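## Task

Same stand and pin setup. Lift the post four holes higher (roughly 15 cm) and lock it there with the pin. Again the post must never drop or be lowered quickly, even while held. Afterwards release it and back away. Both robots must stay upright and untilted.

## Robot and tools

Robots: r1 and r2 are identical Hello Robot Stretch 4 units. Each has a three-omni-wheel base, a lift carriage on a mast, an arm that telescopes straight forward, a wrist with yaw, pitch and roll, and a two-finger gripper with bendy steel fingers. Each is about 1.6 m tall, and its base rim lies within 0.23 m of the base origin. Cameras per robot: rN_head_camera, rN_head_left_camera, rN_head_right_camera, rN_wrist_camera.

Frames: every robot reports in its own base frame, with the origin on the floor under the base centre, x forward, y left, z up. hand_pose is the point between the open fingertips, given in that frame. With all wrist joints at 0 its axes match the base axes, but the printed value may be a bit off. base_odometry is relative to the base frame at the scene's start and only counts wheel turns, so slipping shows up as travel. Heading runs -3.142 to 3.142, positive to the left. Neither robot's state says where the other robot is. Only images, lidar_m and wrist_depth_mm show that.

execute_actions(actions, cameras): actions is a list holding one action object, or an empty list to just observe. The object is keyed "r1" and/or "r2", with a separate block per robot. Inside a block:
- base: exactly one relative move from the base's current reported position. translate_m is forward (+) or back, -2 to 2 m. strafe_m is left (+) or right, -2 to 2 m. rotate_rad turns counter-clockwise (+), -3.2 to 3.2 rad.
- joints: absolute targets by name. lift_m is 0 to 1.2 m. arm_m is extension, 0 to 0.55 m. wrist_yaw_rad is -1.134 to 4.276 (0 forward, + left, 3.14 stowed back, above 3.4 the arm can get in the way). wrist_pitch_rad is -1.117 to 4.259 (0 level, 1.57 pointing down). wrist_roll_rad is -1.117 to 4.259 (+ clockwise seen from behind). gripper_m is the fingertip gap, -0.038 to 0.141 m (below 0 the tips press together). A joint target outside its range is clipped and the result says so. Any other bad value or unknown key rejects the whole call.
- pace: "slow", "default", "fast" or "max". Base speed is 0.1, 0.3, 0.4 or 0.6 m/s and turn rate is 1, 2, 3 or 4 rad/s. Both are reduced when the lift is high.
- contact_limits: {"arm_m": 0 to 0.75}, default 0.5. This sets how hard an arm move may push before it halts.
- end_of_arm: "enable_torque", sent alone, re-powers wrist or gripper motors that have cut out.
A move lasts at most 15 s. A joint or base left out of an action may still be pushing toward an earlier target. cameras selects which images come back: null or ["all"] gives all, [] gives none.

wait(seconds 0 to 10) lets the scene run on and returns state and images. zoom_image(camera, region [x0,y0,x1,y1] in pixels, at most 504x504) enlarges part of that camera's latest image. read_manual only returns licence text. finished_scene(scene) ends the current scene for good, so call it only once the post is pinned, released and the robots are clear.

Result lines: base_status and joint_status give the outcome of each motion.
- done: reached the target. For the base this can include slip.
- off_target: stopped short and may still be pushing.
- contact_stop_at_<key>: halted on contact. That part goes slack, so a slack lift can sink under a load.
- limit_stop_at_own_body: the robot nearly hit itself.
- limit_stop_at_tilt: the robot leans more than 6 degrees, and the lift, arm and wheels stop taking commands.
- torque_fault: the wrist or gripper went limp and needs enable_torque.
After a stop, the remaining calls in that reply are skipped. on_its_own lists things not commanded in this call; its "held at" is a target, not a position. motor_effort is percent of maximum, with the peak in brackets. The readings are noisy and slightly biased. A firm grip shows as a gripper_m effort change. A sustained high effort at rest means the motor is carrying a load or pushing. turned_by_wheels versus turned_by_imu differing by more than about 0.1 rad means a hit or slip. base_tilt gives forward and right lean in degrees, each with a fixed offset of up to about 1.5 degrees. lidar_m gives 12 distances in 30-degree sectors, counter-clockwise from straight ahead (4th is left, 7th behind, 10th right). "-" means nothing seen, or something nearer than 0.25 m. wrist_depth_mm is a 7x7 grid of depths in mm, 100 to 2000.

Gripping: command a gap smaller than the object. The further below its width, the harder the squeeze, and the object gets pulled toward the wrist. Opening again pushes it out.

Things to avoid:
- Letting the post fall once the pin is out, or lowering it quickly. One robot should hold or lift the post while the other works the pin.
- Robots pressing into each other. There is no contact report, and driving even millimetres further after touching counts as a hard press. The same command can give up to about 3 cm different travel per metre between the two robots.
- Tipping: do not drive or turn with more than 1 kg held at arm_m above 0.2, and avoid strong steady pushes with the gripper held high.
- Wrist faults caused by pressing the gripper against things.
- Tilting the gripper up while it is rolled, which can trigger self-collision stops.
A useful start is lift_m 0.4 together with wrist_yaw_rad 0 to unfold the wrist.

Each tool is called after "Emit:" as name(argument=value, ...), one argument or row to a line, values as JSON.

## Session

Emit:
execute_actions(
  actions=[],
  cameras=["r1_head_left_camera","r2_head_left_camera","r1_wrist_camera","r2_wrist_camera"],
)

Scene clock: 0.00 s.
r1.base_odometry: x=+0.000 y=+0.000 heading=+0.000 (m, m, rad; r1's odometry frame)
r1.turned_by_wheels: +0.000 (rad since the last result)
r1.turned_by_imu: +0.000 (rad since the last result)
r1.base_tilt: forward=-0.2 right=+0.3 (deg)
r1.lidar_m: 1.05 1.19 1.17 1.38 2.40 7.21 4.10 3.56 1.77 1.03 0.89 0.87
r1.base_status: not commanded
r1.joint_positions: lift_m=+0.155 arm_m=+0.002 wrist_yaw_rad=+3.223 wrist_pitch_rad=+0.012 wrist_roll_rad=-0.018 gripper_m=+0.057
r1.joint_status: not commanded
r1.motor_effort: lift_m=+20 arm_m=+0 wrist_yaw_rad=+2 wrist_pitch_rad=-7 wrist_roll_rad=-1 gripper_m=-4 wheel_0=+0 wheel_1=+0 wheel_2=+0 (%)
r1.hand_pose: x=-0.1221 y=+0.0638 z=+0.3296 quat_wxyz=(-0.041, -0.006, -0.009, +0.999) (m; r1's base frame)
r1.wrist_depth_mm: - - 132 - - - - / - - 129 - - - - / - - 133 239 - - - / 145 138 139 - - - - / 192 1708 - - 1983 1921 1863 / 190 1025 946 1098 198 1060 1042 / 193 707 778 - 809 732 759
r2.base_odometry: x=+0.000 y=+0.000 heading=+0.000 (m, m, rad; r2's odometry frame)
r2.turned_by_wheels: +0.000 (rad since the last result)
r2.turned_by_imu: +0.000 (rad since the last result)
r2.base_tilt: forward=+0.4 right=-1.3 (deg)
r2.lidar_m: 1.18 0.82 0.77 0.80 1.11 1.33 1.40 1.82 4.54 4.48 3.56 3.38
r2.base_status: not commanded
r2.joint_positions: lift_m=+0.297 arm_m=+0.001 wrist_yaw_rad=+3.218 wrist_pitch_rad=-0.008 wrist_roll_rad=+0.009 gripper_m=+0.057
r2.joint_status: not commanded
r2.motor_effort: lift_m=+18 arm_m=-1 wrist_yaw_rad=-1 wrist_pitch_rad=-7 wrist_roll_rad=+0 gripper_m=-3 wheel_0=+0 wheel_1=+0 wheel_2=+0 (%)
r2.hand_pose: x=-0.1223 y=+0.0652 z=+0.4776 quat_wxyz=(-0.038, +0.004, +0.005, +0.999) (m; r2's base frame)
r2.wrist_depth_mm: - - 138 1756 1537 1366 1205 / - - 136 1756 1537 1308 1205 / - - 132 242 1537 1308 1205 / - 116 138 1661 1499 1308 1182 / 186 - - 1708 1499 1336 1160 / 200 1921 216 1661 213 1281 1160 / 198 1229 1229 153 1255 1205 1138
pictures: r1_head_left_camera, r1_wrist_camera, r2_head_left_camera, r2_wrist_camera
Images, in order (width x height): r1_head_left_camera 420x672, r1_wrist_camera 616x392, r2_head_left_camera 420x672, r2_wrist_camera 616x392.

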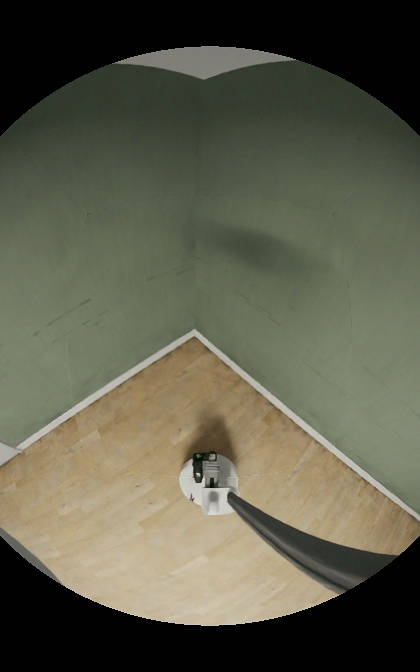

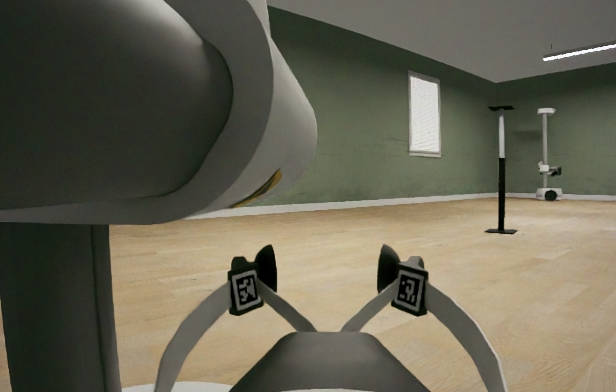

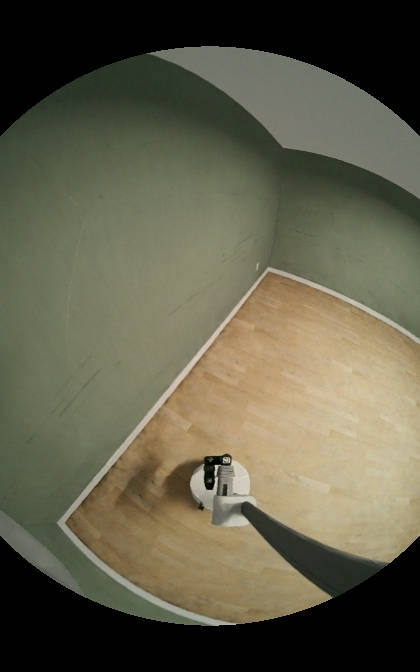

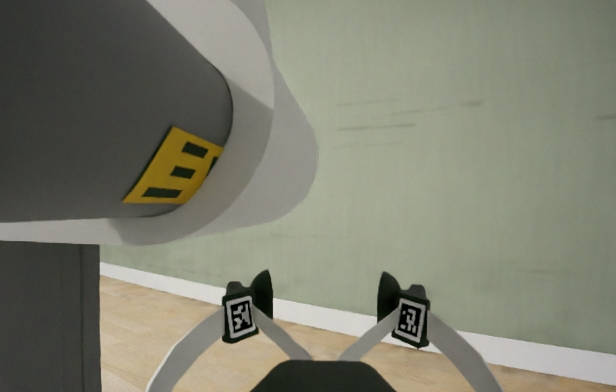

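Emit:
execute_actions(
  actions=[
    {"r1":{"base":{"rotate_rad":2.68},"pace":"fast"},"r2":{"base":{"rotate_rad":-1.9},"pace":"fast"}},
  ],
  cameras=[],
)

Emit:
execute_actions(
  actions=[
    {"r1":{"base":{"translate_m":1.7},"joints":{"lift_m":0.35,"wrist_yaw_rad":0,"gripper_m":0.08},"pace":"max"},"r2":{"base":{"translate_m":2},"joints":{"lift_m":0.55,"wrist_yaw_rad":0,"gripper_m":0.13},"pace":"max"}},
  ],
  cameras=["r1_head_camera","r2_head_camera","r1_wrist_camera","r2_wrist_camera"],
)

Scene clock: 9.07 s.
r1.base_odometry: x=+0.000 y=+0.000 heading=+2.680 (m, m, rad; r1's odometry frame)
r1.turned_by_wheels: +2.680 (rad since the last result)
r1.turned_by_imu: +2.741 (rad since the last result)
r1.base_tilt: forward=-0.2 right=+0.2 (deg)
r1.lidar_m: 2.85 3.94 3.55 1.56 0.99 0.88 0.89 1.08 1.17 1.18 1.43 2.74
r1.base_status: done
r1.joint_positions: lift_m=+0.155 arm_m=+0.002 wrist_yaw_rad=+3.222 wrist_pitch_rad=+0.012 wrist_roll_rad=-0.018 gripper_m=+0.057
r1.joint_status: not commanded
r1.motor_effort: lift_m=+20(20) arm_m=+0(0) wrist_yaw_rad=+2(2) wrist_pitch_rad=-7(5) wrist_roll_rad=-1(1) gripper_m=+0(4) wheel_0=+1(7) wheel_1=+2(7) wheel_2=+2(8) (%)
r1.hand_pose: x=-0.1221 y=+0.0638 z=+0.3296 quat_wxyz=(-0.040, -0.006, -0.009, +0.999) (m; r1's base frame)
r1.wrist_depth_mm: - - 132 1042 946 854 788 / - - 125 1025 960 854 788 / - - 133 239 960 866 798 / 145 139 139 1060 976 878 788 / 192 1397 1229 1078 960 878 809 / 191 1025 960 1060 199 866 798 / 193 707 768 - 809 732 759
r2.base_odometry: x=+0.000 y=+0.000 heading=-1.900 (m, m, rad; r2's odometry frame)
r2.turned_by_wheels: -1.900 (rad since the last result)
r2.turned_by_imu: -1.870 (rad since the last result)
r2.base_tilt: forward=+0.6 right=-1.2 (deg)
r2.lidar_m: 4.44 4.23 3.43 2.02 0.99 0.80 0.80 0.88 1.33 1.32 1.46 2.26
r2.base_status: done
r2.joint_positions: lift_m=+0.297 arm_m=+0.001 wrist_yaw_rad=+3.218 wrist_pitch_rad=-0.008 wrist_roll_rad=+0.009 gripper_m=+0.057
r2.joint_status: not commanded
r2.motor_effort: lift_m=+18(18) arm_m=-1(1) wrist_yaw_rad=+1(2) wrist_pitch_rad=-8(7) wrist_roll_rad=-1(1) gripper_m=-3(3) wheel_0=+2(9) wheel_1=+2(11) wheel_2=+1(9) (%)
r2.hand_pose: x=-0.1223 y=+0.0652 z=+0.4776 quat_wxyz=(-0.038, +0.004, +0.005, +0.999) (m; r2's base frame)
r2.wrist_depth_mm: - - 138 960 904 831 788 / - - 136 931 891 842 788 / - - 132 240 891 831 788 / - 116 137 917 891 842 809 / 186 1060 1008 946 891 831 788 / 199 1078 216 931 212 831 788 / 198 1060 976 153 866 809 778
pictures: none
No camera images: the call's "cameras" was empty. Leave "cameras" out to get every camera's image.

Scene clock: 14.07 s.
r1.base_odometry: x=-1.522 y=+0.756 heading=+2.680 (m, m, rad; r1's odometry frame)
r1.turned_by_wheels: +0.000 (rad since the last result)
r1.turned_by_imu: -0.006 (rad since the last result)
r1.base_tilt: forward=-0.4 right=+0.4 (deg)
r1.lidar_m: 1.12 3.33 2.99 3.00 2.77 2.47 2.50 1.94 1.69 1.69 2.13 4.10
r1.base_status: done
r1.joint_positions: lift_m=+0.350 arm_m=+0.002 wrist_yaw_rad=+0.000 wrist_pitch_rad=+0.012 wrist_roll_rad=-0.018 gripper_m=+0.080
r1.joint_status: all done
r1.motor_effort: lift_m=+21(25) arm_m=+0(0) wrist_yaw_rad=+1(4) wrist_pitch_rad=-6(6) wrist_roll_rad=-1(1) gripper_m=-2(2) wheel_0=+0(7) wheel_1=+0(7) wheel_2=-2(16) (%)
r1.hand_pose: x=+0.4610 y=-0.0874 z=+0.5246 quat_wxyz=(+1.000, -0.009, +0.006, +0.000) (m; r1's base frame)
r1.wrist_depth_mm: - - - - - - - / - - - - - - - / - - - - - - - / - - - - - - - / - - - - - - - / 1537 1661 216 1618 1366 1464 1499 / 1160 1118 1138 - 1205 1078 1118
r2.base_odometry: x=-0.645 y=-1.893 heading=-1.899 (m, m, rad; r2's odometry frame)
r2.turned_by_wheels: +0.000 (rad since the last result)
r2.turned_by_imu: -0.003 (rad since the last result)
r2.base_tilt: forward=+0.4 right=-1.1 (deg)
r2.lidar_m: 2.46 3.59 3.12 3.09 3.40 2.81 2.77 2.06 1.64 1.58 1.78 2.80
r2.base_status: done
r2.joint_positions: lift_m=+0.550 arm_m=+0.001 wrist_yaw_rad=+0.000 wrist_pitch_rad=-0.008 wrist_roll_rad=+0.009 gripper_m=+0.130
r2.joint_status: all done
r2.motor_effort: lift_m=+19(24) arm_m=-1(1) wrist_yaw_rad=+1(6) wrist_pitch_rad=-8(7) wrist_roll_rad=+0(1) gripper_m=+0(5) wheel_0=+2(9) wheel_1=+2(10) wheel_2=+2(12) (%)
r2.hand_pose: x=+0.4605 y=-0.0874 z=+0.7304 quat_wxyz=(+1.000, +0.004, -0.004, +0.000) (m; r2's base frame)
r2.wrist_depth_mm: - - - - - - - / - - - - - - - / - - - - - - - / - - - - - - - / - - - - - - - / - - 218 - - 210 - / 1808 1863 1863 151 1863 1863 1863
pictures: r1_head_camera, r1_wrist_camera, r2_head_camera, r2_wrist_camera
Images, in order (width x height): r1_head_camera 420x560, r1_wrist_camera 616x392, r2_head_camera 420x560, r2_wrist_camera 616x392.

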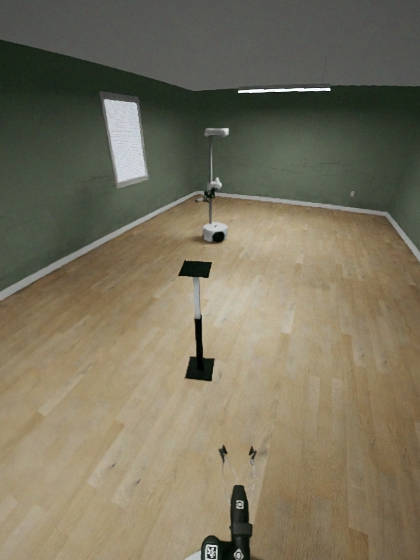

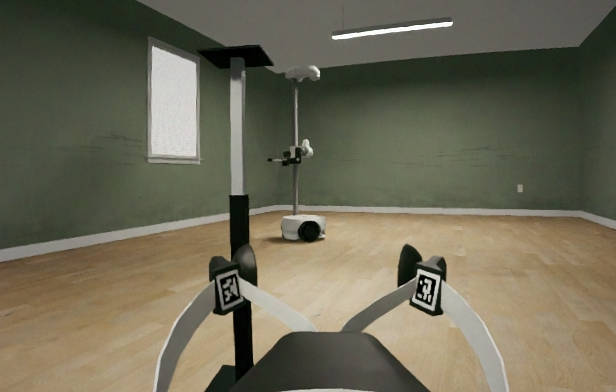

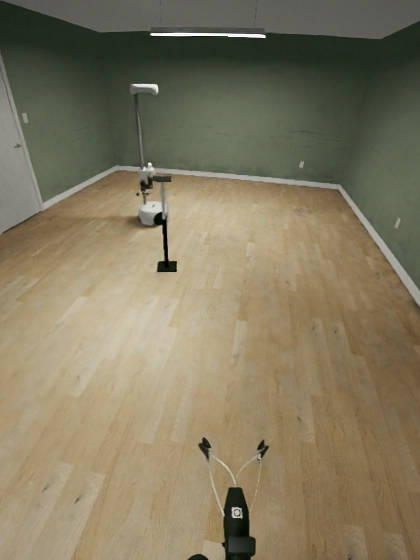

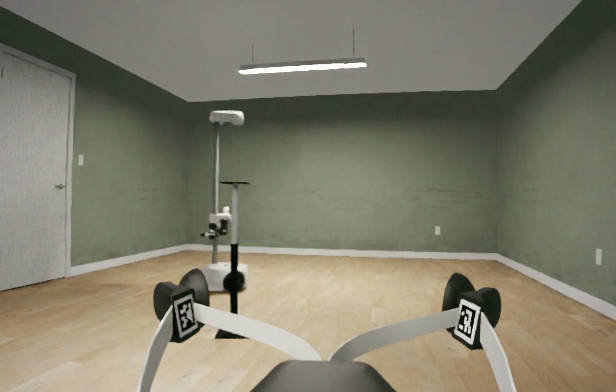

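Emit:
execute_actions(
  actions=[
    {"r1":{"base":{"rotate_rad":-0.17}},"r2":{"base":{"strafe_m":0.54},"joints":{"lift_m":0.32,"gripper_m":0.08},"pace":"max"}},
  ],
  cameras=[],
)

Emit:
execute_actions(
  actions=[
    {"r1":{"base":{"strafe_m":0.4},"joints":{"arm_m":0.3,"lift_m":0.5,"gripper_m":0.12}},"r2":{"base":{"translate_m":1.5},"joints":{"arm_m":0.25},"pace":"max"}},
  ],
  cameras=["r1_head_camera","r2_head_camera","r1_wrist_camera","r2_wrist_camera"],
)

Scene clock: 27.47 s.
r1.base_odometry: x=-1.522 y=+0.756 heading=+2.510 (m, m, rad; r1's odometry frame)
r1.turned_by_wheels: -0.170 (rad since the last result)
r1.turned_by_imu: -0.174 (rad since the last result)
r1.base_tilt: forward=-0.2 right=+0.2 (deg)
r1.lidar_m: 1.12 1.12 3.03 3.00 3.05 2.52 2.48 2.17 1.75 1.69 1.91 3.02
r1.base_status: done
r1.joint_positions: lift_m=+0.350 arm_m=+0.002 wrist_yaw_rad=+0.000 wrist_pitch_rad=+0.012 wrist_roll_rad=-0.018 gripper_m=+0.080
r1.joint_status: not commanded
r1.motor_effort: lift_m=+21(21) arm_m=+0(0) wrist_yaw_rad=+2(1) wrist_pitch_rad=-7(5) wrist_roll_rad=-1(1) gripper_m=-2(5) wheel_0=-1(6) wheel_1=-1(6) wheel_2=-1(7) (%)
r1.hand_pose: x=+0.4609 y=-0.0874 z=+0.5246 quat_wxyz=(+1.000, -0.009, +0.006, +0.000) (m; r1's base frame)
r1.wrist_depth_mm: - - - - - - - / - - - - - - - / - - - - - - - / - - - - - - - / - - - - - - - / 1576 1499 217 1661 1366 1430 1499 / 1138 1098 1138 - 1182 1078 1098
r2.base_odometry: x=-0.134 y=-2.067 heading=-1.899 (m, m, rad; r2's odometry frame)
r2.turned_by_wheels: +0.000 (rad since the last result)
r2.turned_by_imu: +0.001 (rad since the last result)
r2.base_tilt: forward=+0.4 right=-1.2 (deg)
r2.lidar_m: 2.41 3.22 2.58 2.56 2.83 2.71 2.69 2.73 2.17 2.13 2.37 3.68
r2.base_status: done
r2.joint_positions: lift_m=+0.320 arm_m=+0.001 wrist_yaw_rad=+0.000 wrist_pitch_rad=-0.008 wrist_roll_rad=+0.009 gripper_m=+0.080
r2.joint_status: all done
r2.motor_effort: lift_m=+15(16) arm_m=-1(1) wrist_yaw_rad=-1(1) wrist_pitch_rad=-7(8) wrist_roll_rad=-1(1) gripper_m=-2(3) wheel_0=+3(14) wheel_1=-2(14) wheel_2=+0(1) (%)
r2.hand_pose: x=+0.4605 y=-0.0874 z=+0.5007 quat_wxyz=(+1.000, +0.004, -0.004, +0.000) (m; r2's base frame)
r2.wrist_depth_mm: - - - - - - - / - - - - - - - / - - - - - - - / - - - - - - - / - - - - - - - / 1983 1983 202 - 221 - - / 1281 1255 1308 149 1281 1229 1308
pictures: none
No camera images: the call's "cameras" was empty. Leave "cameras" out to get every camera's image.

Scene clock: 31.60 s.
r1.base_odometry: x=-1.759 y=+0.434 heading=+2.510 (m, m, rad; r1's odometry frame)
r1.turned_by_wheels: +0.000 (rad since the last result)
r1.turned_by_imu: +0.000 (rad since the last result)
r1.base_tilt: forward=-0.2 right=+0.2 (deg)
r1.lidar_m: 1.05 3.19 2.61 2.58 2.86 2.42 2.42 2.64 2.15 2.11 2.36 3.71
r1.base_status: done
r1.joint_positions: lift_m=+0.500 arm_m=+0.299 wrist_yaw_rad=+0.000 wrist_pitch_rad=+0.012 wrist_roll_rad=-0.018 gripper_m=+0.120
r1.joint_status: all done
r1.motor_effort: lift_m=+22(23) arm_m=+8(9) wrist_yaw_rad=+1(2) wrist_pitch_rad=-7(6) wrist_roll_rad=-1(1) gripper_m=+0(2) wheel_0=+2(6) wheel_1=+1(8) wheel_2=+0(0) (%)
r1.hand_pose: x=+0.7579 y=-0.0874 z=+0.6745 quat_wxyz=(+1.000, -0.009, +0.006, +0.000) (m; r1's base frame)
r1.wrist_depth_mm: - - - - - - - / - - - 654 - - - / - - - - - - - / - - - - - - - / - - - - - - - / 1983 - 1708 1430 1618 1708 1921 / 1430 1430 1537 - 1499 1366 1430
r2.base_odometry: x=-0.618 y=-3.487 heading=-1.899 (m, m, rad; r2's odometry frame)
r2.turned_by_wheels: +0.000 (rad since the last result)
r2.turned_by_imu: -0.003 (rad since the last result)
r2.base_tilt: forward=+0.7 right=-1.2 (deg)
r2.lidar_m: 0.89 2.92 2.35 2.33 2.58 3.96 - 2.99 2.39 2.37 2.62 4.02
r2.base_status: done
r2.joint_positions: lift_m=+0.320 arm_m=+0.249 wrist_yaw_rad=+0.000 wrist_pitch_rad=-0.008 wrist_roll_rad=+0.009 gripper_m=+0.080
r2.joint_status: all done
r2.motor_effort: lift_m=+15(15) arm_m=+5(6) wrist_yaw_rad=-2(1) wrist_pitch_rad=-7(7) wrist_roll_rad=+0(1) gripper_m=-3(3) wheel_0=+0(8) wheel_1=+1(9) wheel_2=+1(15) (%)
r2.hand_pose: x=+0.7084 y=-0.0874 z=+0.5007 quat_wxyz=(+1.000, +0.004, -0.004, +0.000) (m; r2's base frame)
r2.wrist_depth_mm: - - - - - - - / - - - - - - - / - - - 1205 - - - / - - - - - - - / - - - - - - - / 1863 1983 202 1499 220 - 1983 / 1255 1255 1308 149 1255 1182 1308
pictures: r1_head_camera, r1_wrist_camera, r2_head_camera, r2_wrist_camera
Images, in order (width x height): r1_head_camera 420x560, r1_wrist_camera 616x392, r2_head_camera 420x560, r2_wrist_camera 616x392.

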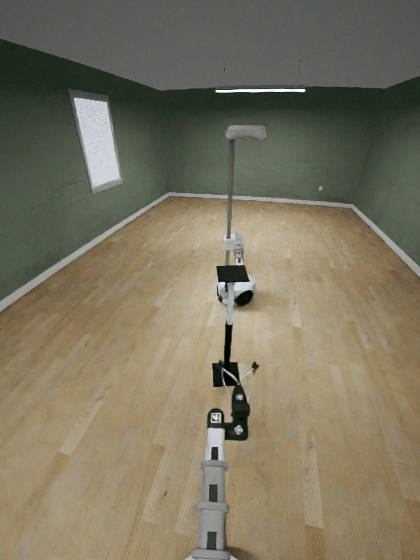

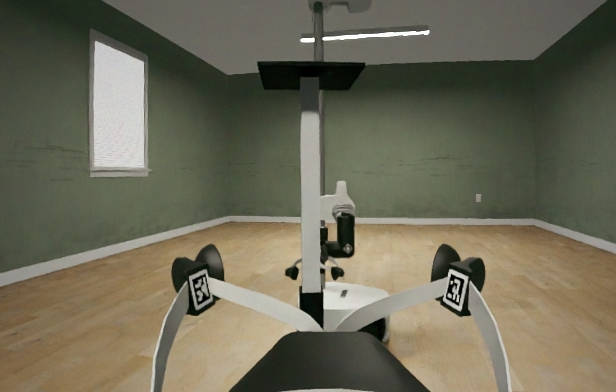

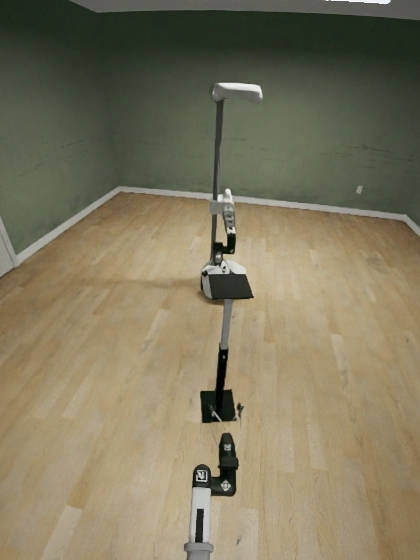

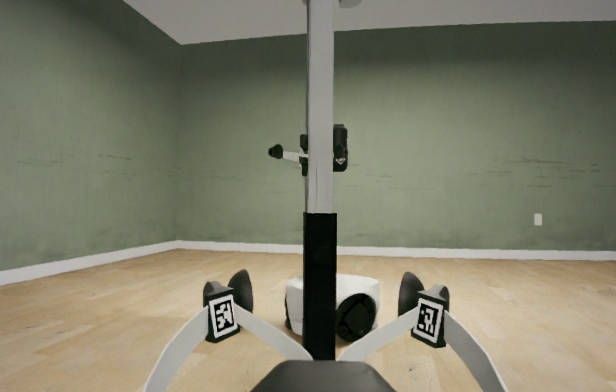

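Emit:
execute_actions(
  actions=[
    {"r1":{"base":{"translate_m":0.34},"joints":{"wrist_yaw_rad":0.03,"lift_m":0.53},"pace":"fast"},"r2":{"base":{"strafe_m":0.005},"joints":{"arm_m":0.44,"lift_m":0.326,"gripper_m":0.06}}},
  ],
  cameras=["r1_wrist_camera","r2_wrist_camera"],
)

Emit:
zoom_image(
  camera="r2_wrist_camera",
  region=[230,190,420,350],
)

Scene clock: 45.63 s.
r1.base_odometry: x=-2.033 y=+0.634 heading=+2.510 (m, m, rad; r1's odometry frame)
r1.turned_by_wheels: +0.000 (rad since the last result)
r1.turned_by_imu: -0.002 (rad since the last result)
r1.base_tilt: forward=-0.3 right=+0.2 (deg)
r1.lidar_m: 0.72 3.13 2.55 2.52 2.80 2.78 2.76 2.70 2.19 2.13 2.44 3.86
r1.base_status: done
r1.joint_positions: lift_m=+0.530 arm_m=+0.299 wrist_yaw_rad=+0.030 wrist_pitch_rad=+0.012 wrist_roll_rad=-0.018 gripper_m=+0.120
r1.joint_status: all done
r1.motor_effort: lift_m=+22(25) arm_m=+8(8) wrist_yaw_rad=+3(5) wrist_pitch_rad=-5(7) wrist_roll_rad=-1(1) gripper_m=-3(0) wheel_0=+0(7) wheel_1=+1(5) wheel_2=+0(8) (%)
r1.hand_pose: x=+0.7605 y=-0.0788 z=+0.7045 quat_wxyz=(+1.000, -0.009, +0.006, +0.015) (m; r1's base frame)
r1.wrist_depth_mm: - - - 301 - - - / - - - 1308 - - - / - - - 1308 - - - / - - - 1308 - - - / - - - 1366 - - - / - - 1756 278 647 1808 - / 1499 1430 1576 - 1308 1430 1464
r2.base_odometry: x=-0.613 y=-3.489 heading=-1.899 (m, m, rad; r2's odometry frame)
r2.turned_by_wheels: +0.000 (rad since the last result)
r2.turned_by_imu: +0.001 (rad since the last result)
r2.base_tilt: forward=+0.4 right=-1.1 (deg)
r2.lidar_m: 0.89 2.87 2.37 2.32 2.56 3.96 - 2.94 2.42 2.38 2.61 4.02
r2.base_status: done
r2.joint_positions: lift_m=+0.326 arm_m=+0.439 wrist_yaw_rad=+0.000 wrist_pitch_rad=-0.008 wrist_roll_rad=+0.009 gripper_m=+0.060
r2.joint_status: all done
r2.motor_effort: lift_m=+22(22) arm_m=+6(8) wrist_yaw_rad=+1(2) wrist_pitch_rad=-7(7) wrist_roll_rad=-1(1) gripper_m=-3(5) wheel_0=+3(9) wheel_1=-2(8) wheel_2=+0(2) (%)
r2.hand_pose: x=+0.8984 y=-0.0874 z=+0.5062 quat_wxyz=(+1.000, +0.004, -0.004, +0.000) (m; r2's base frame)
r2.wrist_depth_mm: - - - - - - - / - - - 466 - - - / - - - 654 - - - / - - - - - - - / - - - 297 - - - / 1983 - 213 294 212 - - / 1281 1308 1229 151 1008 1229 1336
pictures: r1_wrist_camera, r2_wrist_camera
Images, in order (width x height): r1_wrist_camera 616x392, r2_wrist_camera 616x392.

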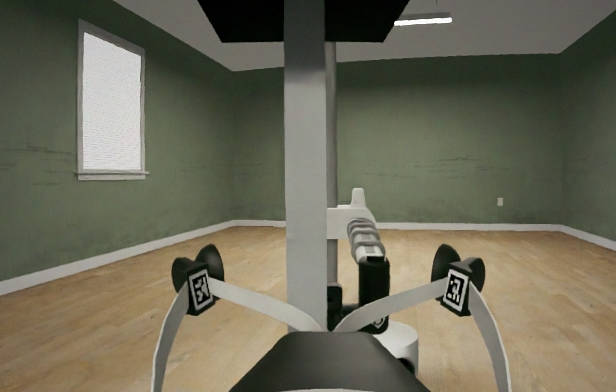

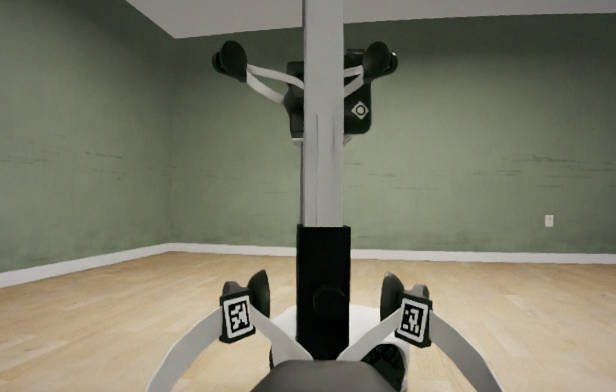

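Region (230, 190, 420, 350) of r2_wrist_camera's 616x392 image, scaled by 2.653; it fills the top 424 rows of this view, and the rest is white.

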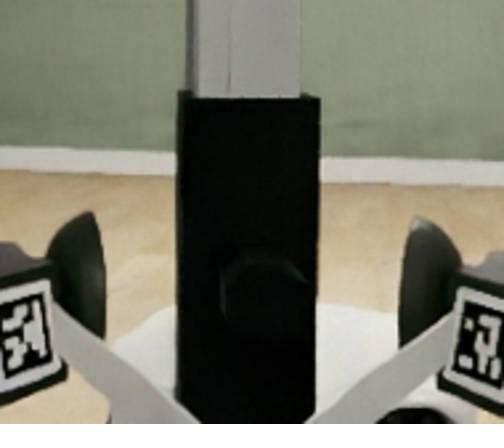

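Emit:
execute_actions(
  actions=[
    {"r1":{"base":{"strafe_m":0.015},"joints":{"arm_m":0.366,"gripper_m":0.06}},"r2":{"base":{"strafe_m":-0.004},"joints":{"arm_m":0.484,"lift_m":0.31,"gripper_m":0.05}}},
  ],
  cameras=["r1_wrist_camera","r2_wrist_camera"],
)

Emit:
execute_actions(
  actions=[
    {"r1":{"joints":{"gripper_m":-0.025}},"r2":{"joints":{"gripper_m":0.03}}},
  ],
  cameras=[],
)

Emit:
execute_actions(
  actions=[
    {"r1":{"joints":{"arm_m":0.374,"lift_m":0.533},"pace":"slow"}},
  ],
  cameras=["r1_wrist_camera","r2_wrist_camera"],
)

Scene clock: 56.43 s.
r1.base_odometry: x=-2.042 y=+0.622 heading=+2.510 (m, m, rad; r1's odometry frame)
r1.turned_by_wheels: +0.000 (rad since the last result)
r1.turned_by_imu: +0.000 (rad since the last result)
r1.base_tilt: forward=-0.3 right=+0.3 (deg)
r1.lidar_m: 0.72 3.08 2.55 2.51 2.79 2.77 2.75 2.74 2.21 2.17 2.43 3.87
r1.base_status: done
r1.joint_positions: lift_m=+0.530 arm_m=+0.365 wrist_yaw_rad=+0.030 wrist_pitch_rad=+0.012 wrist_roll_rad=-0.018 gripper_m=+0.060
r1.joint_status: all done
r1.motor_effort: lift_m=+22(22) arm_m=+8(9) wrist_yaw_rad=+2(1) wrist_pitch_rad=-7(7) wrist_roll_rad=-1(1) gripper_m=-4(0) wheel_0=+2(7) wheel_1=+1(7) wheel_2=+0(0) (%)
r1.hand_pose: x=+0.8264 y=-0.0787 z=+0.7045 quat_wxyz=(+1.000, -0.009, +0.006, +0.015) (m; r1's base frame)
r1.wrist_depth_mm: - - - 203 - - - / - - - 206 - - - / - - - 207 - - - / - - - 208 - - - / - - - 210 1098 - - / - - 196 211 212 - - / 1499 1464 1499 - 1098 1430 1430
r2.base_odometry: x=-0.617 y=-3.488 heading=-1.899 (m, m, rad; r2's odometry frame)
r2.turned_by_wheels: +0.000 (rad since the last result)
r2.turned_by_imu: +0.000 (rad since the last result)
r2.base_tilt: forward=+0.5 right=-1.2 (deg)
r2.lidar_m: 0.89 2.92 2.36 2.33 2.58 3.98 - 2.97 2.40 2.37 2.61 4.03
r2.base_status: done
r2.joint_positions: lift_m=+0.310 arm_m=+0.483 wrist_yaw_rad=+0.000 wrist_pitch_rad=-0.008 wrist_roll_rad=+0.009 gripper_m=+0.050
r2.joint_status: all done
r2.motor_effort: lift_m=+13(21) arm_m=+6(6) wrist_yaw_rad=+0(1) wrist_pitch_rad=-7(8) wrist_roll_rad=+0(1) gripper_m=-4(5) wheel_0=-3(8) wheel_1=+1(7) wheel_2=+0(1) (%)
r2.hand_pose: x=+0.9424 y=-0.0874 z=+0.4908 quat_wxyz=(+1.000, +0.004, -0.004, +0.000) (m; r2's base frame)
r2.wrist_depth_mm: - - - 289 - - - / - - - 278 - - - / - - - 265 - - - / - - - 262 - - - / - - - 253 - - - / 1863 1863 213 250 211 - 1983 / 1255 1308 1160 154 946 1182 1281
pictures: r1_wrist_camera, r2_wrist_camera
Images, in order (width x height): r1_wrist_camera 616x392, r2_wrist_camera 616x392.

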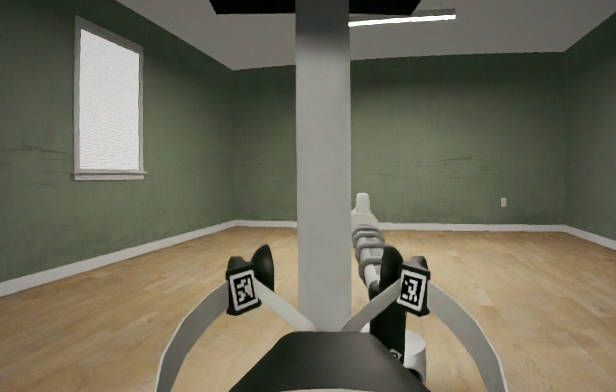

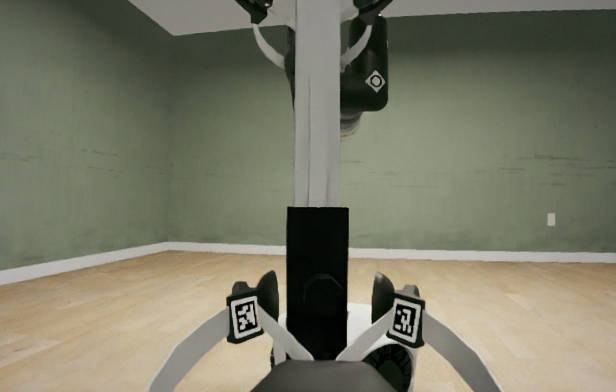

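Scene clock: 58.00 s.
r1.base_odometry: x=-2.042 y=+0.622 heading=+2.511 (m, m, rad; r1's odometry frame)
r1.turned_by_wheels: +0.000 (rad since the last result)
r1.turned_by_imu: +0.000 (rad since the last result)
r1.base_tilt: forward=-0.1 right=+0.3 (deg)
r1.lidar_m: 0.73 3.10 2.55 2.53 2.79 2.77 2.74 2.75 2.21 2.19 2.44 3.88
r1.base_status: not commanded
r1.joint_positions: lift_m=+0.530 arm_m=+0.366 wrist_yaw_rad=+0.039 wrist_pitch_rad=+0.013 wrist_roll_rad=-0.018 gripper_m=-0.024
r1.joint_status: all done
r1.on_its_own: wrist_yaw_rad is at rest, and its effort (-25) is outside its rest range (-13 to +13)
r1.motor_effort: lift_m=+22(22) arm_m=-1(8) wrist_yaw_rad=-25(24) wrist_pitch_rad=-8(9) wrist_roll_rad=-1(1) gripper_m=-32(32) wheel_0=-2(2) wheel_1=-1(1) wheel_2=+9(9) (%)
r1.hand_pose: x=+0.8288 y=-0.0760 z=+0.7043 quat_wxyz=(+1.000, -0.009, +0.006, +0.020) (m; r1's base frame)
r1.wrist_depth_mm: - - - 198 - - - / - - - 200 - - - / - - - 202 - - - / - - - 204 - - - / - - - 205 1118 - - / - - 183 206 196 1756 - / 1499 1430 1576 - 809 1464 1430
r2.base_odometry: x=-0.617 y=-3.488 heading=-1.899 (m, m, rad; r2's odometry frame)
r2.turned_by_wheels: +0.000 (rad since the last result)
r2.turned_by_imu: +0.000 (rad since the last result)
r2.base_tilt: forward=+0.4 right=-1.1 (deg)
r2.lidar_m: 0.89 2.93 2.35 2.33 2.58 3.95 - 2.97 2.40 2.38 2.60 4.03
r2.base_status: not commanded
r2.joint_positions: lift_m=+0.310 arm_m=+0.483 wrist_yaw_rad=+0.000 wrist_pitch_rad=-0.008 wrist_roll_rad=+0.009 gripper_m=+0.030
r2.joint_status: all done
r2.motor_effort: lift_m=+13(13) arm_m=+6(6) wrist_yaw_rad=+0(0) wrist_pitch_rad=-7(6) wrist_roll_rad=+0(0) gripper_m=-4(3) wheel_0=-3(3) wheel_1=+1(1) wheel_2=+0(0) (%)
r2.hand_pose: x=+0.9424 y=-0.0874 z=+0.4908 quat_wxyz=(+1.000, +0.004, -0.004, +0.000) (m; r2's base frame)
r2.wrist_depth_mm: - - - 291 - - - / - - - 281 - - - / - - - 266 - - - / - - - 260 - - - / - - - 252 - - - / 1863 1921 1756 216 207 1983 1983 / 1229 1308 1182 202 931 1182 1308
pictures: none
No camera images: the call's "cameras" was empty. Leave "cameras" out to get every camera's image.

Scene clock: 58.87 s.
r1.base_odometry: x=-2.042 y=+0.622 heading=+2.510 (m, m, rad; r1's odometry frame)
r1.turned_by_wheels: +0.000 (rad since the last result)
r1.turned_by_imu: +0.000 (rad since the last result)
r1.base_tilt: forward=-0.1 right=+0.2 (deg)
r1.lidar_m: 0.72 3.13 2.54 2.51 2.79 2.78 2.75 2.74 2.20 2.15 2.45 3.85
r1.base_status: not commanded
r1.joint_positions: lift_m=+0.533 arm_m=+0.372 wrist_yaw_rad=+0.028 wrist_pitch_rad=+0.015 wrist_roll_rad=-0.018 gripper_m=-0.024
r1.joint_status: all done
r1.motor_effort: lift_m=+24(25) arm_m=+13(13) wrist_yaw_rad=+7(25) wrist_pitch_rad=-15(19) wrist_roll_rad=-1(1) gripper_m=-21(32) wheel_0=+2(2) wheel_1=+2(2) wheel_2=-3(9) (%)
r1.hand_pose: x=+0.8334 y=-0.0793 z=+0.7066 quat_wxyz=(+1.000, -0.009, +0.007, +0.014) (m; r1's base frame)
r1.wrist_depth_mm: - - - 196 - - - / - - - 198 - - - / - - - 200 - - - / - - - 202 - - - / - - - 204 1118 - - / - - 182 205 183 1863 1983 / 1499 1430 1576 - 1118 1397 1464
r2.base_odometry: x=-0.617 y=-3.488 heading=-1.899 (m, m, rad; r2's odometry frame)
r2.turned_by_wheels: +0.000 (rad since the last result)
r2.turned_by_imu: +0.000 (rad since the last result)
r2.base_tilt: forward=+0.6 right=-1.2 (deg)
r2.lidar_m: 0.91 2.91 2.35 2.32 2.58 3.97 - 2.98 2.41 2.37 2.60 4.02
r2.base_status: not commanded
r2.joint_positions: lift_m=+0.310 arm_m=+0.483 wrist_yaw_rad=+0.000 wrist_pitch_rad=-0.008 wrist_roll_rad=+0.009 gripper_m=+0.030
r2.joint_status: not commanded
r2.motor_effort: lift_m=+13(14) arm_m=+6(6) wrist_yaw_rad=+0(0) wrist_pitch_rad=-7(7) wrist_roll_rad=+0(1) gripper_m=-4(7) wheel_0=-3(3) wheel_1=+2(1) wheel_2=+0(0) (%)
r2.hand_pose: x=+0.9424 y=-0.0874 z=+0.4908 quat_wxyz=(+1.000, +0.004, -0.004, +0.000) (m; r2's base frame)
r2.wrist_depth_mm: - - - 285 - - - / - - - 278 - - - / - - - 263 - - - / - - - 263 - - - / - - - 252 - - - / 1921 1921 1808 216 207 - 1921 / 1255 1255 1182 203 931 1205 1308
pictures: r1_wrist_camera, r2_wrist_camera
Images, in order (width x height): r1_wrist_camera 616x392, r2_wrist_camera 616x392.

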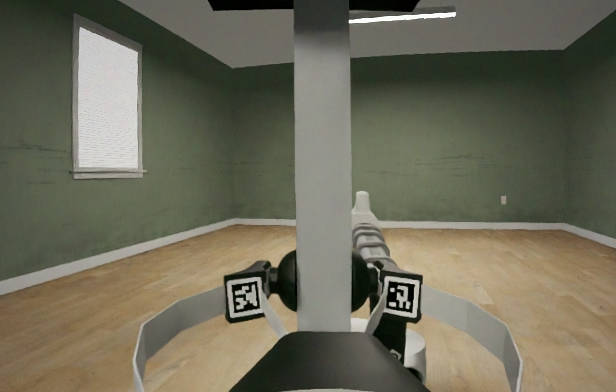

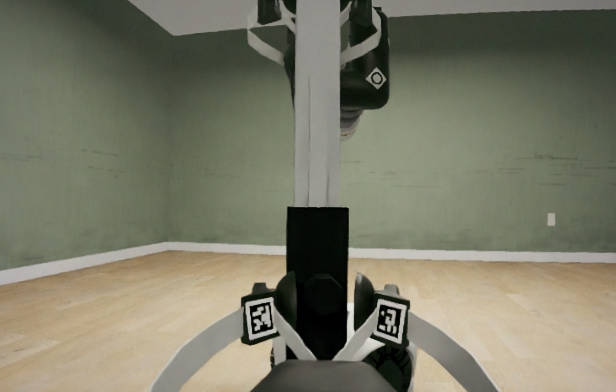

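Emit:
execute_actions(
  actions=[
    {"r1":{"joints":{"gripper_m":-0.03,"lift_m":0.535},"pace":"slow"},"r2":{"joints":{"gripper_m":-0.035,"lift_m":0.315,"arm_m":0.488}}},
  ],
  cameras=[],
)

Emit:
execute_actions(
  actions=[
    {"r2":{"joints":{"arm_m":0.48},"pace":"slow"}},
  ],
  cameras=[],
)

Emit:
execute_actions(
  actions=[
    {"r1":{"joints":{"lift_m":0.542},"pace":"slow"}},
  ],
  cameras=["r2_wrist_camera"],
)

Scene clock: 70.57 s.
r1.base_odometry: x=-2.042 y=+0.622 heading=+2.510 (m, m, rad; r1's odometry frame)
r1.turned_by_wheels: +0.000 (rad since the last result)
r1.turned_by_imu: +0.000 (rad since the last result)
r1.base_tilt: forward=-0.2 right=+0.3 (deg)
r1.lidar_m: 0.74 3.13 2.55 2.52 2.81 2.77 2.75 2.74 2.20 2.14 2.46 3.86
r1.base_status: not commanded
r1.joint_positions: lift_m=+0.535 arm_m=+0.372 wrist_yaw_rad=+0.030 wrist_pitch_rad=+0.021 wrist_roll_rad=-0.018 gripper_m=-0.029
r1.joint_status: all done
r1.on_its_own: wrist_pitch_rad is at rest, and its effort (-31) is outside its rest range (-23 to +23)
r1.motor_effort: lift_m=+25(24) arm_m=+10(13) wrist_yaw_rad=+2(6) wrist_pitch_rad=-31(31) wrist_roll_rad=-1(1) gripper_m=-22(25) wheel_0=+2(2) wheel_1=+2(2) wheel_2=-3(3) (%)
r1.hand_pose: x=+0.8341 y=-0.0787 z=+0.7068 quat_wxyz=(+1.000, -0.009, +0.010, +0.015) (m; r1's base frame)
r1.wrist_depth_mm: - - - 195 - - - / - - - 196 - - - / - - - 198 - - - / - - - 202 - - - / - - - 202 - - - / 1983 - 181 204 182 1808 1921 / 1430 1430 1537 - 1098 1336 1397
r2.base_odometry: x=-0.617 y=-3.488 heading=-1.899 (m, m, rad; r2's odometry frame)
r2.turned_by_wheels: +0.000 (rad since the last result)
r2.turned_by_imu: +0.001 (rad since the last result)
r2.base_tilt: forward=+0.7 right=-1.2 (deg)
r2.lidar_m: 0.89 2.91 2.35 2.34 2.57 3.96 - 2.98 2.40 2.37 2.61 4.04
r2.base_status: not commanded
r2.joint_positions: lift_m=+0.315 arm_m=+0.488 wrist_yaw_rad=+0.007 wrist_pitch_rad=-0.007 wrist_roll_rad=+0.009 gripper_m=-0.034
r2.joint_status: all done
r2.on_its_own: wrist_yaw_rad is at rest, and its effort (-19) is outside its rest range (-13 to +13)
r2.motor_effort: lift_m=+22(21) arm_m=-1(7) wrist_yaw_rad=-19(21) wrist_pitch_rad=-8(8) wrist_roll_rad=+0(0) gripper_m=-38(39) wheel_0=-3(3) wheel_1=+1(1) wheel_2=+3(2) (%)
r2.hand_pose: x=+0.9482 y=-0.0854 z=+0.4950 quat_wxyz=(+1.000, +0.004, -0.004, +0.004) (m; r2's base frame)
r2.wrist_depth_mm: - - - 277 - - - / - - - 424 - - - / - - - 1281 - - - / - - - - - - - / - - - 246 - - - / 1921 1921 1921 206 194 - 1921 / 1281 1160 1205 243 931 151 1336
pictures: none
No camera images: the call's "cameras" was empty. Leave "cameras" out to get every camera's image.

Scene clock: 71.43 s.
r1.base_odometry: x=-2.042 y=+0.622 heading=+2.510 (m, m, rad; r1's odometry frame)
r1.turned_by_wheels: +0.000 (rad since the last result)
r1.turned_by_imu: +0.000 (rad since the last result)
r1.base_tilt: forward=-0.2 right=+0.4 (deg)
r1.lidar_m: 0.74 3.13 2.53 2.51 2.80 2.78 2.76 2.72 2.19 2.15 2.44 3.85
r1.base_status: not commanded
r1.joint_positions: lift_m=+0.535 arm_m=+0.372 wrist_yaw_rad=+0.030 wrist_pitch_rad=+0.021 wrist_roll_rad=-0.018 gripper_m=-0.029
r1.joint_status: not commanded
r1.on_its_own: wrist_pitch_rad is at rest, and its effort (-29) is outside its rest range (-23 to +23)
r1.motor_effort: lift_m=+24(25) arm_m=+10(10) wrist_yaw_rad=+2(1) wrist_pitch_rad=-29(32) wrist_roll_rad=-1(1) gripper_m=-23(27) wheel_0=+3(2) wheel_1=+2(2) wheel_2=-3(3) (%)
r1.hand_pose: x=+0.8341 y=-0.0787 z=+0.7068 quat_wxyz=(+1.000, -0.009, +0.010, +0.015) (m; r1's base frame)
r1.wrist_depth_mm: - - - 194 - - - / - - - 196 - - - / - - - 198 - - - / - - - 200 - - - / - - - 203 - - - / - - 182 204 182 1756 1921 / 1499 1397 1537 - 1098 1397 1430
r2.base_odometry: x=-0.617 y=-3.488 heading=-1.899 (m, m, rad; r2's odometry frame)
r2.turned_by_wheels: +0.000 (rad since the last result)
r2.turned_by_imu: +0.000 (rad since the last result)
r2.base_tilt: forward=+0.5 right=-1.2 (deg)
r2.lidar_m: 0.89 2.91 2.35 2.33 2.57 3.96 - 2.98 2.41 2.37 2.62 4.02
r2.base_status: not commanded
r2.joint_positions: lift_m=+0.315 arm_m=+0.482 wrist_yaw_rad=+0.007 wrist_pitch_rad=-0.007 wrist_roll_rad=+0.009 gripper_m=-0.034
r2.joint_status: all done
r2.on_its_own: wrist_yaw_rad is at rest, and its effort (-19) is outside its rest range (-13 to +13)
r2.motor_effort: lift_m=+22(22) arm_m=-12(12) wrist_yaw_rad=-19(18) wrist_pitch_rad=-9(9) wrist_roll_rad=+0(1) gripper_m=-36(37) wheel_0=-3(3) wheel_1=+1(1) wheel_2=+3(3) (%)
r2.hand_pose: x=+0.9420 y=-0.0855 z=+0.4950 quat_wxyz=(+1.000, +0.004, -0.004, +0.003) (m; r2's base frame)
r2.wrist_depth_mm: - - - 278 - - - / - - - 427 - - - / - - - 1281 - - - / - - - - - - - / - - - 252 - - - / 1863 1983 1983 209 196 - 1983 / 1281 1160 1205 250 946 153 1281
pictures: none
No camera images: the call's "cameras" was empty. Leave "cameras" out to get every camera's image.

Scene clock: 72.10 s.
r1.base_odometry: x=-2.042 y=+0.622 heading=+2.510 (m, m, rad; r1's odometry frame)
r1.turned_by_wheels: +0.000 (rad since the last result)
r1.turned_by_imu: +0.000 (rad since the last result)
r1.base_tilt: forward=-0.1 right=+0.3 (deg)
r1.lidar_m: 0.74 3.11 2.54 2.51 2.79 2.76 2.75 2.73 2.20 2.17 2.44 3.87
r1.base_status: not commanded
r1.joint_positions: lift_m=+0.541 arm_m=+0.372 wrist_yaw_rad=+0.030 wrist_pitch_rad=+0.022 wrist_roll_rad=-0.018 gripper_m=-0.029
r1.joint_status: all done
r1.on_its_own: wrist_pitch_rad is at rest, and its effort (-35) is outside its rest range (-23 to +23)
r1.motor_effort: lift_m=+27(26) arm_m=+9(10) wrist_yaw_rad=+1(1) wrist_pitch_rad=-35(36) wrist_roll_rad=-1(1) gripper_m=-24(23) wheel_0=+2(2) wheel_1=+2(2) wheel_2=-3(3) (%)
r1.hand_pose: x=+0.8341 y=-0.0787 z=+0.7133 quat_wxyz=(+1.000, -0.009, +0.011, +0.015) (m; r1's base frame)
r1.wrist_depth_mm: - - - 195 - - - / - - - 196 - - - / - - - 198 - - - / - - - 200 - - - / - - - 202 - - - / - - 182 204 182 1808 1921 / 1499 1430 1537 - 1098 1366 1430
r2.base_odometry: x=-0.617 y=-3.488 heading=-1.899 (m, m, rad; r2's odometry frame)
r2.turned_by_wheels: +0.000 (rad since the last result)
r2.turned_by_imu: +0.000 (rad since the last result)
r2.base_tilt: forward=+0.5 right=-1.1 (deg)
r2.lidar_m: 0.89 2.93 2.36 2.33 2.58 3.95 - 2.96 2.40 2.38 2.61 4.00
r2.base_status: not commanded
r2.joint_positions: lift_m=+0.315 arm_m=+0.482 wrist_yaw_rad=+0.007 wrist_pitch_rad=-0.007 wrist_roll_rad=+0.009 gripper_m=-0.034
r2.joint_status: not commanded
r2.on_its_own: wrist_yaw_rad is at rest, and its effort (-19) is outside its rest range (-13 to +13)
r2.motor_effort: lift_m=+22(22) arm_m=-12(12) wrist_yaw_rad=-19(21) wrist_pitch_rad=-10(9) wrist_roll_rad=-1(1) gripper_m=-39(39) wheel_0=-3(3) wheel_1=+1(1) wheel_2=+3(2) (%)
r2.hand_pose: x=+0.9420 y=-0.0855 z=+0.4950 quat_wxyz=(+1.000, +0.004, -0.004, +0.003) (m; r2's base frame)
r2.wrist_depth_mm: - - - 306 - - - / - - - 430 - - - / - - - - - - - / - - - - - - - / - - - 253 - - - / 1863 1921 1921 210 196 1983 1983 / 1281 1182 1205 249 917 153 1308
pictures: r2_wrist_camera
Images, in order (width x height): r2_wrist_camera 616x392.

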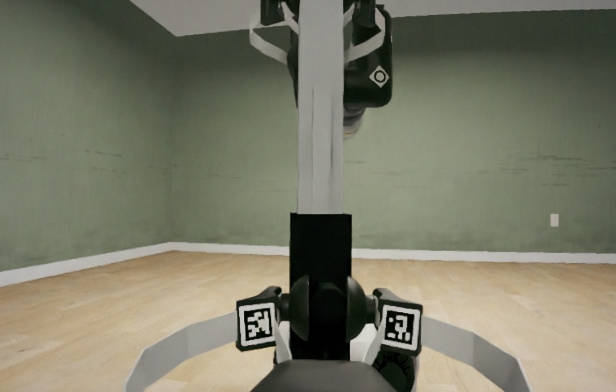

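Emit:
execute_actions(
  actions=[
    {"r1":{"joints":{"lift_m":0.548},"pace":"slow"}},
  ],
  cameras=[],
)

Scene clock: 77.83 s.
r1.base_odometry: x=-2.042 y=+0.622 heading=+2.510 (m, m, rad; r1's odometry frame)
r1.turned_by_wheels: +0.000 (rad since the last result)
r1.turned_by_imu: +0.000 (rad since the last result)
r1.base_tilt: forward=-0.2 right=+0.4 (deg)
r1.lidar_m: 0.72 3.11 2.53 2.51 2.78 2.76 2.74 2.74 2.21 2.17 2.45 3.87
r1.base_status: not commanded
r1.joint_positions: lift_m=+0.547 arm_m=+0.372 wrist_yaw_rad=+0.030 wrist_pitch_rad=+0.022 wrist_roll_rad=-0.018 gripper_m=-0.029
r1.joint_status: all done
r1.on_its_own: wrist_pitch_rad is at rest, and its effort (-33) is outside its rest range (-23 to +23)
r1.motor_effort: lift_m=+26(27) arm_m=+10(10) wrist_yaw_rad=+1(1) wrist_pitch_rad=-33(35) wrist_roll_rad=-1(1) gripper_m=-26(28) wheel_0=+2(2) wheel_1=+2(2) wheel_2=-3(3) (%)
r1.hand_pose: x=+0.8341 y=-0.0787 z=+0.7193 quat_wxyz=(+1.000, -0.009, +0.011, +0.015) (m; r1's base frame)
r1.wrist_depth_mm: - - - 194 - - - / - - - 196 - - - / - - - 198 - - - / - - - 200 - - - / - - - 203 - - - / - - 182 204 183 1756 1983 / 1499 1430 1576 - 1098 1336 1430
r2.base_odometry: x=-0.617 y=-3.488 heading=-1.899 (m, m, rad; r2's odometry frame)
r2.turned_by_wheels: +0.000 (rad since the last result)
r2.turned_by_imu: +0.000 (rad since the last result)
r2.base_tilt: forward=+0.6 right=-1.1 (deg)
r2.lidar_m: 0.90 2.90 2.35 2.34 2.56 3.96 - 2.96 2.41 2.38 2.62 4.01
r2.base_status: not commanded
r2.joint_positions: lift_m=+0.315 arm_m=+0.482 wrist_yaw_rad=+0.007 wrist_pitch_rad=-0.007 wrist_roll_rad=+0.009 gripper_m=-0.034
r2.joint_status: not commanded
r2.on_its_own: wrist_yaw_rad is at rest, and its effort (-19) is outside its rest range (-13 to +13)
r2.motor_effort: lift_m=+22(22) arm_m=-12(12) wrist_yaw_rad=-19(18) wrist_pitch_rad=-8(8) wrist_roll_rad=+0(1) gripper_m=-37(38) wheel_0=-3(3) wheel_1=+1(0) wheel_2=+3(3) (%)
r2.hand_pose: x=+0.9420 y=-0.0855 z=+0.4950 quat_wxyz=(+1.000, +0.004, -0.004, +0.003) (m; r2's base frame)
r2.wrist_depth_mm: - - - 307 - - - / - - - 433 - - - / - - - - - - - / - - - - - - - / - - - 252 - - - / 1921 1983 1983 209 195 1983 - / 1255 1160 1205 249 917 154 1308
pictures: none
No camera images: the call's "cameras" was empty. Leave "cameras" out to get every camera's image.

Emit:
execute_actions(
  actions=[
    {"r1":{"joints":{"lift_m":0.678},"pace":"slow"}},
  ],
  cameras=[],
)

Emit:
execute_actions(
  actions=[
    {"r2":{"joints":{"gripper_m":0.06}}},
  ],
  cameras=["r2_wrist_camera"],
)

Emit:
execute_actions(
  actions=[
    {"r1":{"joints":{"lift_m":0.69},"pace":"slow"},"r2":{"joints":{"arm_m":0.42}}},
  ],
  cameras=["r2_wrist_camera","r1_wrist_camera"],
)

Scene clock: 84.80 s.
r1.base_odometry: x=-2.042 y=+0.622 heading=+2.510 (m, m, rad; r1's odometry frame)
r1.turned_by_wheels: +0.000 (rad since the last result)
r1.turned_by_imu: +0.000 (rad since the last result)
r1.base_tilt: forward=-0.1 right=+0.3 (deg)
r1.lidar_m: 0.72 3.10 2.54 2.50 2.79 2.78 2.74 2.74 2.22 2.17 2.43 3.85
r1.base_status: not commanded
r1.joint_positions: lift_m=+0.677 arm_m=+0.372 wrist_yaw_rad=+0.030 wrist_pitch_rad=+0.022 wrist_roll_rad=-0.018 gripper_m=-0.029
r1.joint_status: all done
r1.on_its_own: wrist_pitch_rad is at rest, and its effort (-34) is outside its rest range (-23 to +23)
r1.motor_effort: lift_m=+26(28) arm_m=+10(10) wrist_yaw_rad=+1(1) wrist_pitch_rad=-34(36) wrist_roll_rad=-1(1) gripper_m=-28(27) wheel_0=+2(2) wheel_1=+2(2) wheel_2=-3(3) (%)
r1.hand_pose: x=+0.8341 y=-0.0787 z=+0.8493 quat_wxyz=(+1.000, -0.009, +0.011, +0.015) (m; r1's base frame)
r1.wrist_depth_mm: - - - 194 - - - / - - - 196 - - - / - - - 198 - - - / - - - 200 - - - / - - - 203 - - - / - - 182 204 182 - - / 1756 1708 1808 - 1708 1576 1708
r2.base_odometry: x=-0.617 y=-3.488 heading=-1.899 (m, m, rad; r2's odometry frame)
r2.turned_by_wheels: +0.000 (rad since the last result)
r2.turned_by_imu: +0.001 (rad since the last result)
r2.base_tilt: forward=+0.6 right=-1.2 (deg)
r2.lidar_m: 0.88 2.90 2.36 2.32 2.58 3.96 - 2.95 2.40 2.38 2.61 4.03
r2.base_status: not commanded
r2.joint_positions: lift_m=+0.315 arm_m=+0.482 wrist_yaw_rad=+0.007 wrist_pitch_rad=-0.007 wrist_roll_rad=+0.009 gripper_m=-0.034
r2.joint_status: not commanded
r2.on_its_own: wrist_yaw_rad is at rest, and its effort (-17) is outside its rest range (-13 to +13)
r2.motor_effort: lift_m=+22(22) arm_m=-12(12) wrist_yaw_rad=-17(18) wrist_pitch_rad=-9(9) wrist_roll_rad=+0(1) gripper_m=-38(37) wheel_0=-3(3) wheel_1=+1(1) wheel_2=+2(2) (%)
r2.hand_pose: x=+0.9420 y=-0.0855 z=+0.4950 quat_wxyz=(+1.000, +0.004, -0.004, +0.003) (m; r2's base frame)
r2.wrist_depth_mm: - - - 831 - - - / - - - 1160 - - - / - - - - - - - / - - - - - - - / - - - 252 - - - / 1863 1983 1983 210 195 1983 1983 / 1281 1160 1182 249 931 153 1308
pictures: none
No camera images: the call's "cameras" was empty. Leave "cameras" out to get every camera's image.

Scene clock: 86.43 s.
r1.base_odometry: x=-2.042 y=+0.622 heading=+2.510 (m, m, rad; r1's odometry frame)
r1.turned_by_wheels: +0.000 (rad since the last result)
r1.turned_by_imu: +0.000 (rad since the last result)
r1.base_tilt: forward=-0.2 right=+0.3 (deg)
r1.lidar_m: 0.71 3.09 2.55 2.52 2.80 2.76 2.75 2.72 2.20 2.17 2.47 3.86
r1.base_status: not commanded
r1.joint_positions: lift_m=+0.677 arm_m=+0.372 wrist_yaw_rad=+0.031 wrist_pitch_rad=+0.022 wrist_roll_rad=-0.018 gripper_m=-0.029
r1.joint_status: not commanded
r1.on_its_own: wrist_pitch_rad is at rest, and its effort (-34) is outside its rest range (-23 to +23)
r1.motor_effort: lift_m=+27(27) arm_m=+9(10) wrist_yaw_rad=-1(0) wrist_pitch_rad=-34(36) wrist_roll_rad=-1(1) gripper_m=-23(29) wheel_0=+2(2) wheel_1=+2(2) wheel_2=-3(3) (%)
r1.hand_pose: x=+0.8342 y=-0.0785 z=+0.8493 quat_wxyz=(+1.000, -0.009, +0.011, +0.015) (m; r1's base frame)
r1.wrist_depth_mm: - - - 194 - - - / - - - 196 - - - / - - - 198 - - - / - - - 200 - - - / - - - 203 - - - / - - 181 204 183 - - / 1756 1661 1808 - 1618 1576 1708
r2.base_odometry: x=-0.617 y=-3.488 heading=-1.899 (m, m, rad; r2's odometry frame)
r2.turned_by_wheels: +0.000 (rad since the last result)
r2.turned_by_imu: +0.000 (rad since the last result)
r2.base_tilt: forward=+0.6 right=-1.1 (deg)
r2.lidar_m: 0.88 2.89 2.35 2.33 2.58 3.95 - 2.98 2.39 2.38 2.61 4.00
r2.base_status: not commanded
r2.joint_positions: lift_m=+0.315 arm_m=+0.480 wrist_yaw_rad=+0.000 wrist_pitch_rad=-0.008 wrist_roll_rad=+0.009 gripper_m=+0.060
r2.joint_status: all done
r2.motor_effort: lift_m=+22(21) arm_m=-3(12) wrist_yaw_rad=+1(18) wrist_pitch_rad=-5(8) wrist_roll_rad=+0(0) gripper_m=-3(41) wheel_0=-3(3) wheel_1=+0(1) wheel_2=+0(3) (%)
r2.hand_pose: x=+0.9399 y=-0.0875 z=+0.4952 quat_wxyz=(+1.000, +0.004, -0.004, +0.000) (m; r2's base frame)
r2.wrist_depth_mm: - - - 492 - - - / - - - 285 - - - / - - - 272 - - - / - - - 265 - - - / - - - 255 - - - / 1863 1921 214 252 211 1921 1983 / 1255 1255 1205 151 931 1205 1308
pictures: r2_wrist_camera
Images, in order (width x height): r2_wrist_camera 616x392.

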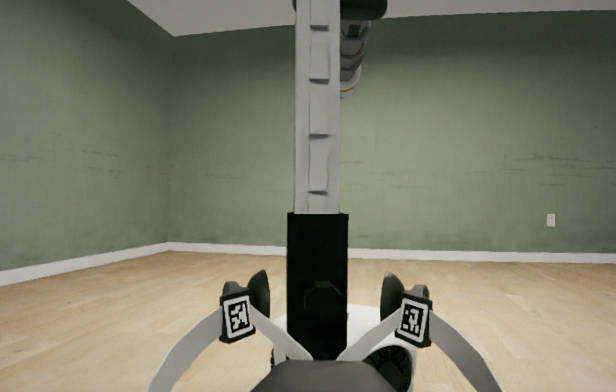

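Scene clock: 87.50 s.
r1.base_odometry: x=-2.042 y=+0.622 heading=+2.510 (m, m, rad; r1's odometry frame)
r1.turned_by_wheels: +0.000 (rad since the last result)
r1.turned_by_imu: +0.000 (rad since the last result)
r1.base_tilt: forward=-0.1 right=+0.2 (deg)
r1.lidar_m: 0.73 3.10 2.54 2.51 2.79 2.76 2.75 2.74 2.19 2.17 2.44 3.84
r1.base_status: not commanded
r1.joint_positions: lift_m=+0.689 arm_m=+0.372 wrist_yaw_rad=+0.031 wrist_pitch_rad=+0.029 wrist_roll_rad=-0.018 gripper_m=-0.029
r1.joint_status: all done
r1.on_its_own: wrist_pitch_rad is at rest, and its effort (-54) is outside its rest range (-23 to +23)
r1.motor_effort: lift_m=+29(28) arm_m=+9(9) wrist_yaw_rad=-1(2) wrist_pitch_rad=-54(59) wrist_roll_rad=-1(1) gripper_m=-26(25) wheel_0=+2(2) wheel_1=+2(2) wheel_2=-2(3) (%)
r1.hand_pose: x=+0.8343 y=-0.0784 z=+0.8592 quat_wxyz=(+1.000, -0.009, +0.014, +0.016) (m; r1's base frame)
r1.wrist_depth_mm: - - - 193 - - - / - - - 195 - - - / - - - 197 - - - / - - - 200 - - - / - - - 203 - - - / - - 182 204 183 - - / 1708 1661 1808 - 1618 1576 1661
r2.base_odometry: x=-0.617 y=-3.488 heading=-1.899 (m, m, rad; r2's odometry frame)
r2.turned_by_wheels: +0.000 (rad since the last result)
r2.turned_by_imu: +0.000 (rad since the last result)
r2.base_tilt: forward=+0.6 right=-1.3 (deg)
r2.lidar_m: 0.88 2.92 2.36 2.33 2.57 3.96 - 2.98 2.41 2.39 2.61 4.02
r2.base_status: not commanded
r2.joint_positions: lift_m=+0.315 arm_m=+0.421 wrist_yaw_rad=+0.000 wrist_pitch_rad=-0.008 wrist_roll_rad=+0.009 gripper_m=+0.060
r2.joint_status: all done
r2.motor_effort: lift_m=+22(22) arm_m=-6(4) wrist_yaw_rad=+1(1) wrist_pitch_rad=-7(7) wrist_roll_rad=+0(1) gripper_m=-6(4) wheel_0=-3(3) wheel_1=+1(1) wheel_2=+0(0) (%)
r2.hand_pose: x=+0.8804 y=-0.0874 z=+0.4952 quat_wxyz=(+1.000, +0.004, -0.004, +0.000) (m; r2's base frame)
r2.wrist_depth_mm: - - - 609 - - - / - - - 1229 - - - / - - - - - - - / - - - - - - - / - - - 314 - - - / 1863 1983 213 314 211 1983 - / 1255 1229 1182 151 991 1182 1281
pictures: r1_wrist_camera, r2_wrist_camera
Images, in order (width x height): r1_wrist_camera 616x392, r2_wrist_camera 616x392.

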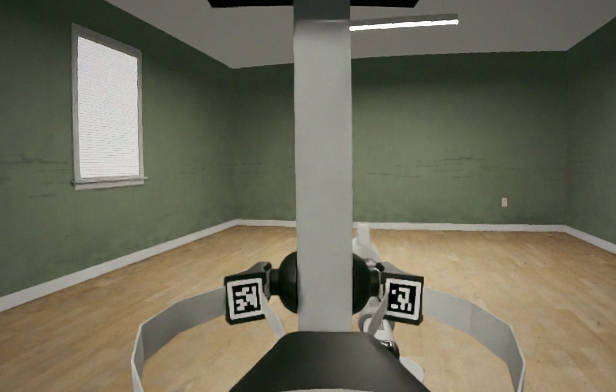

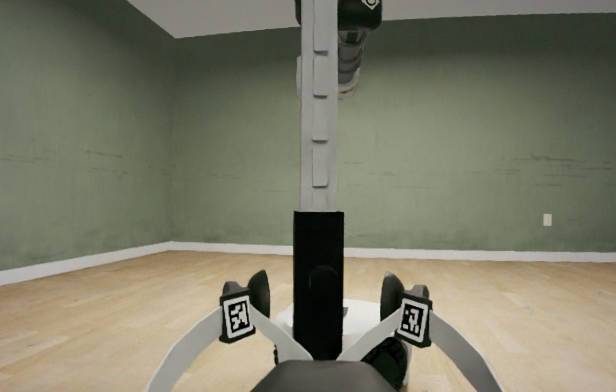

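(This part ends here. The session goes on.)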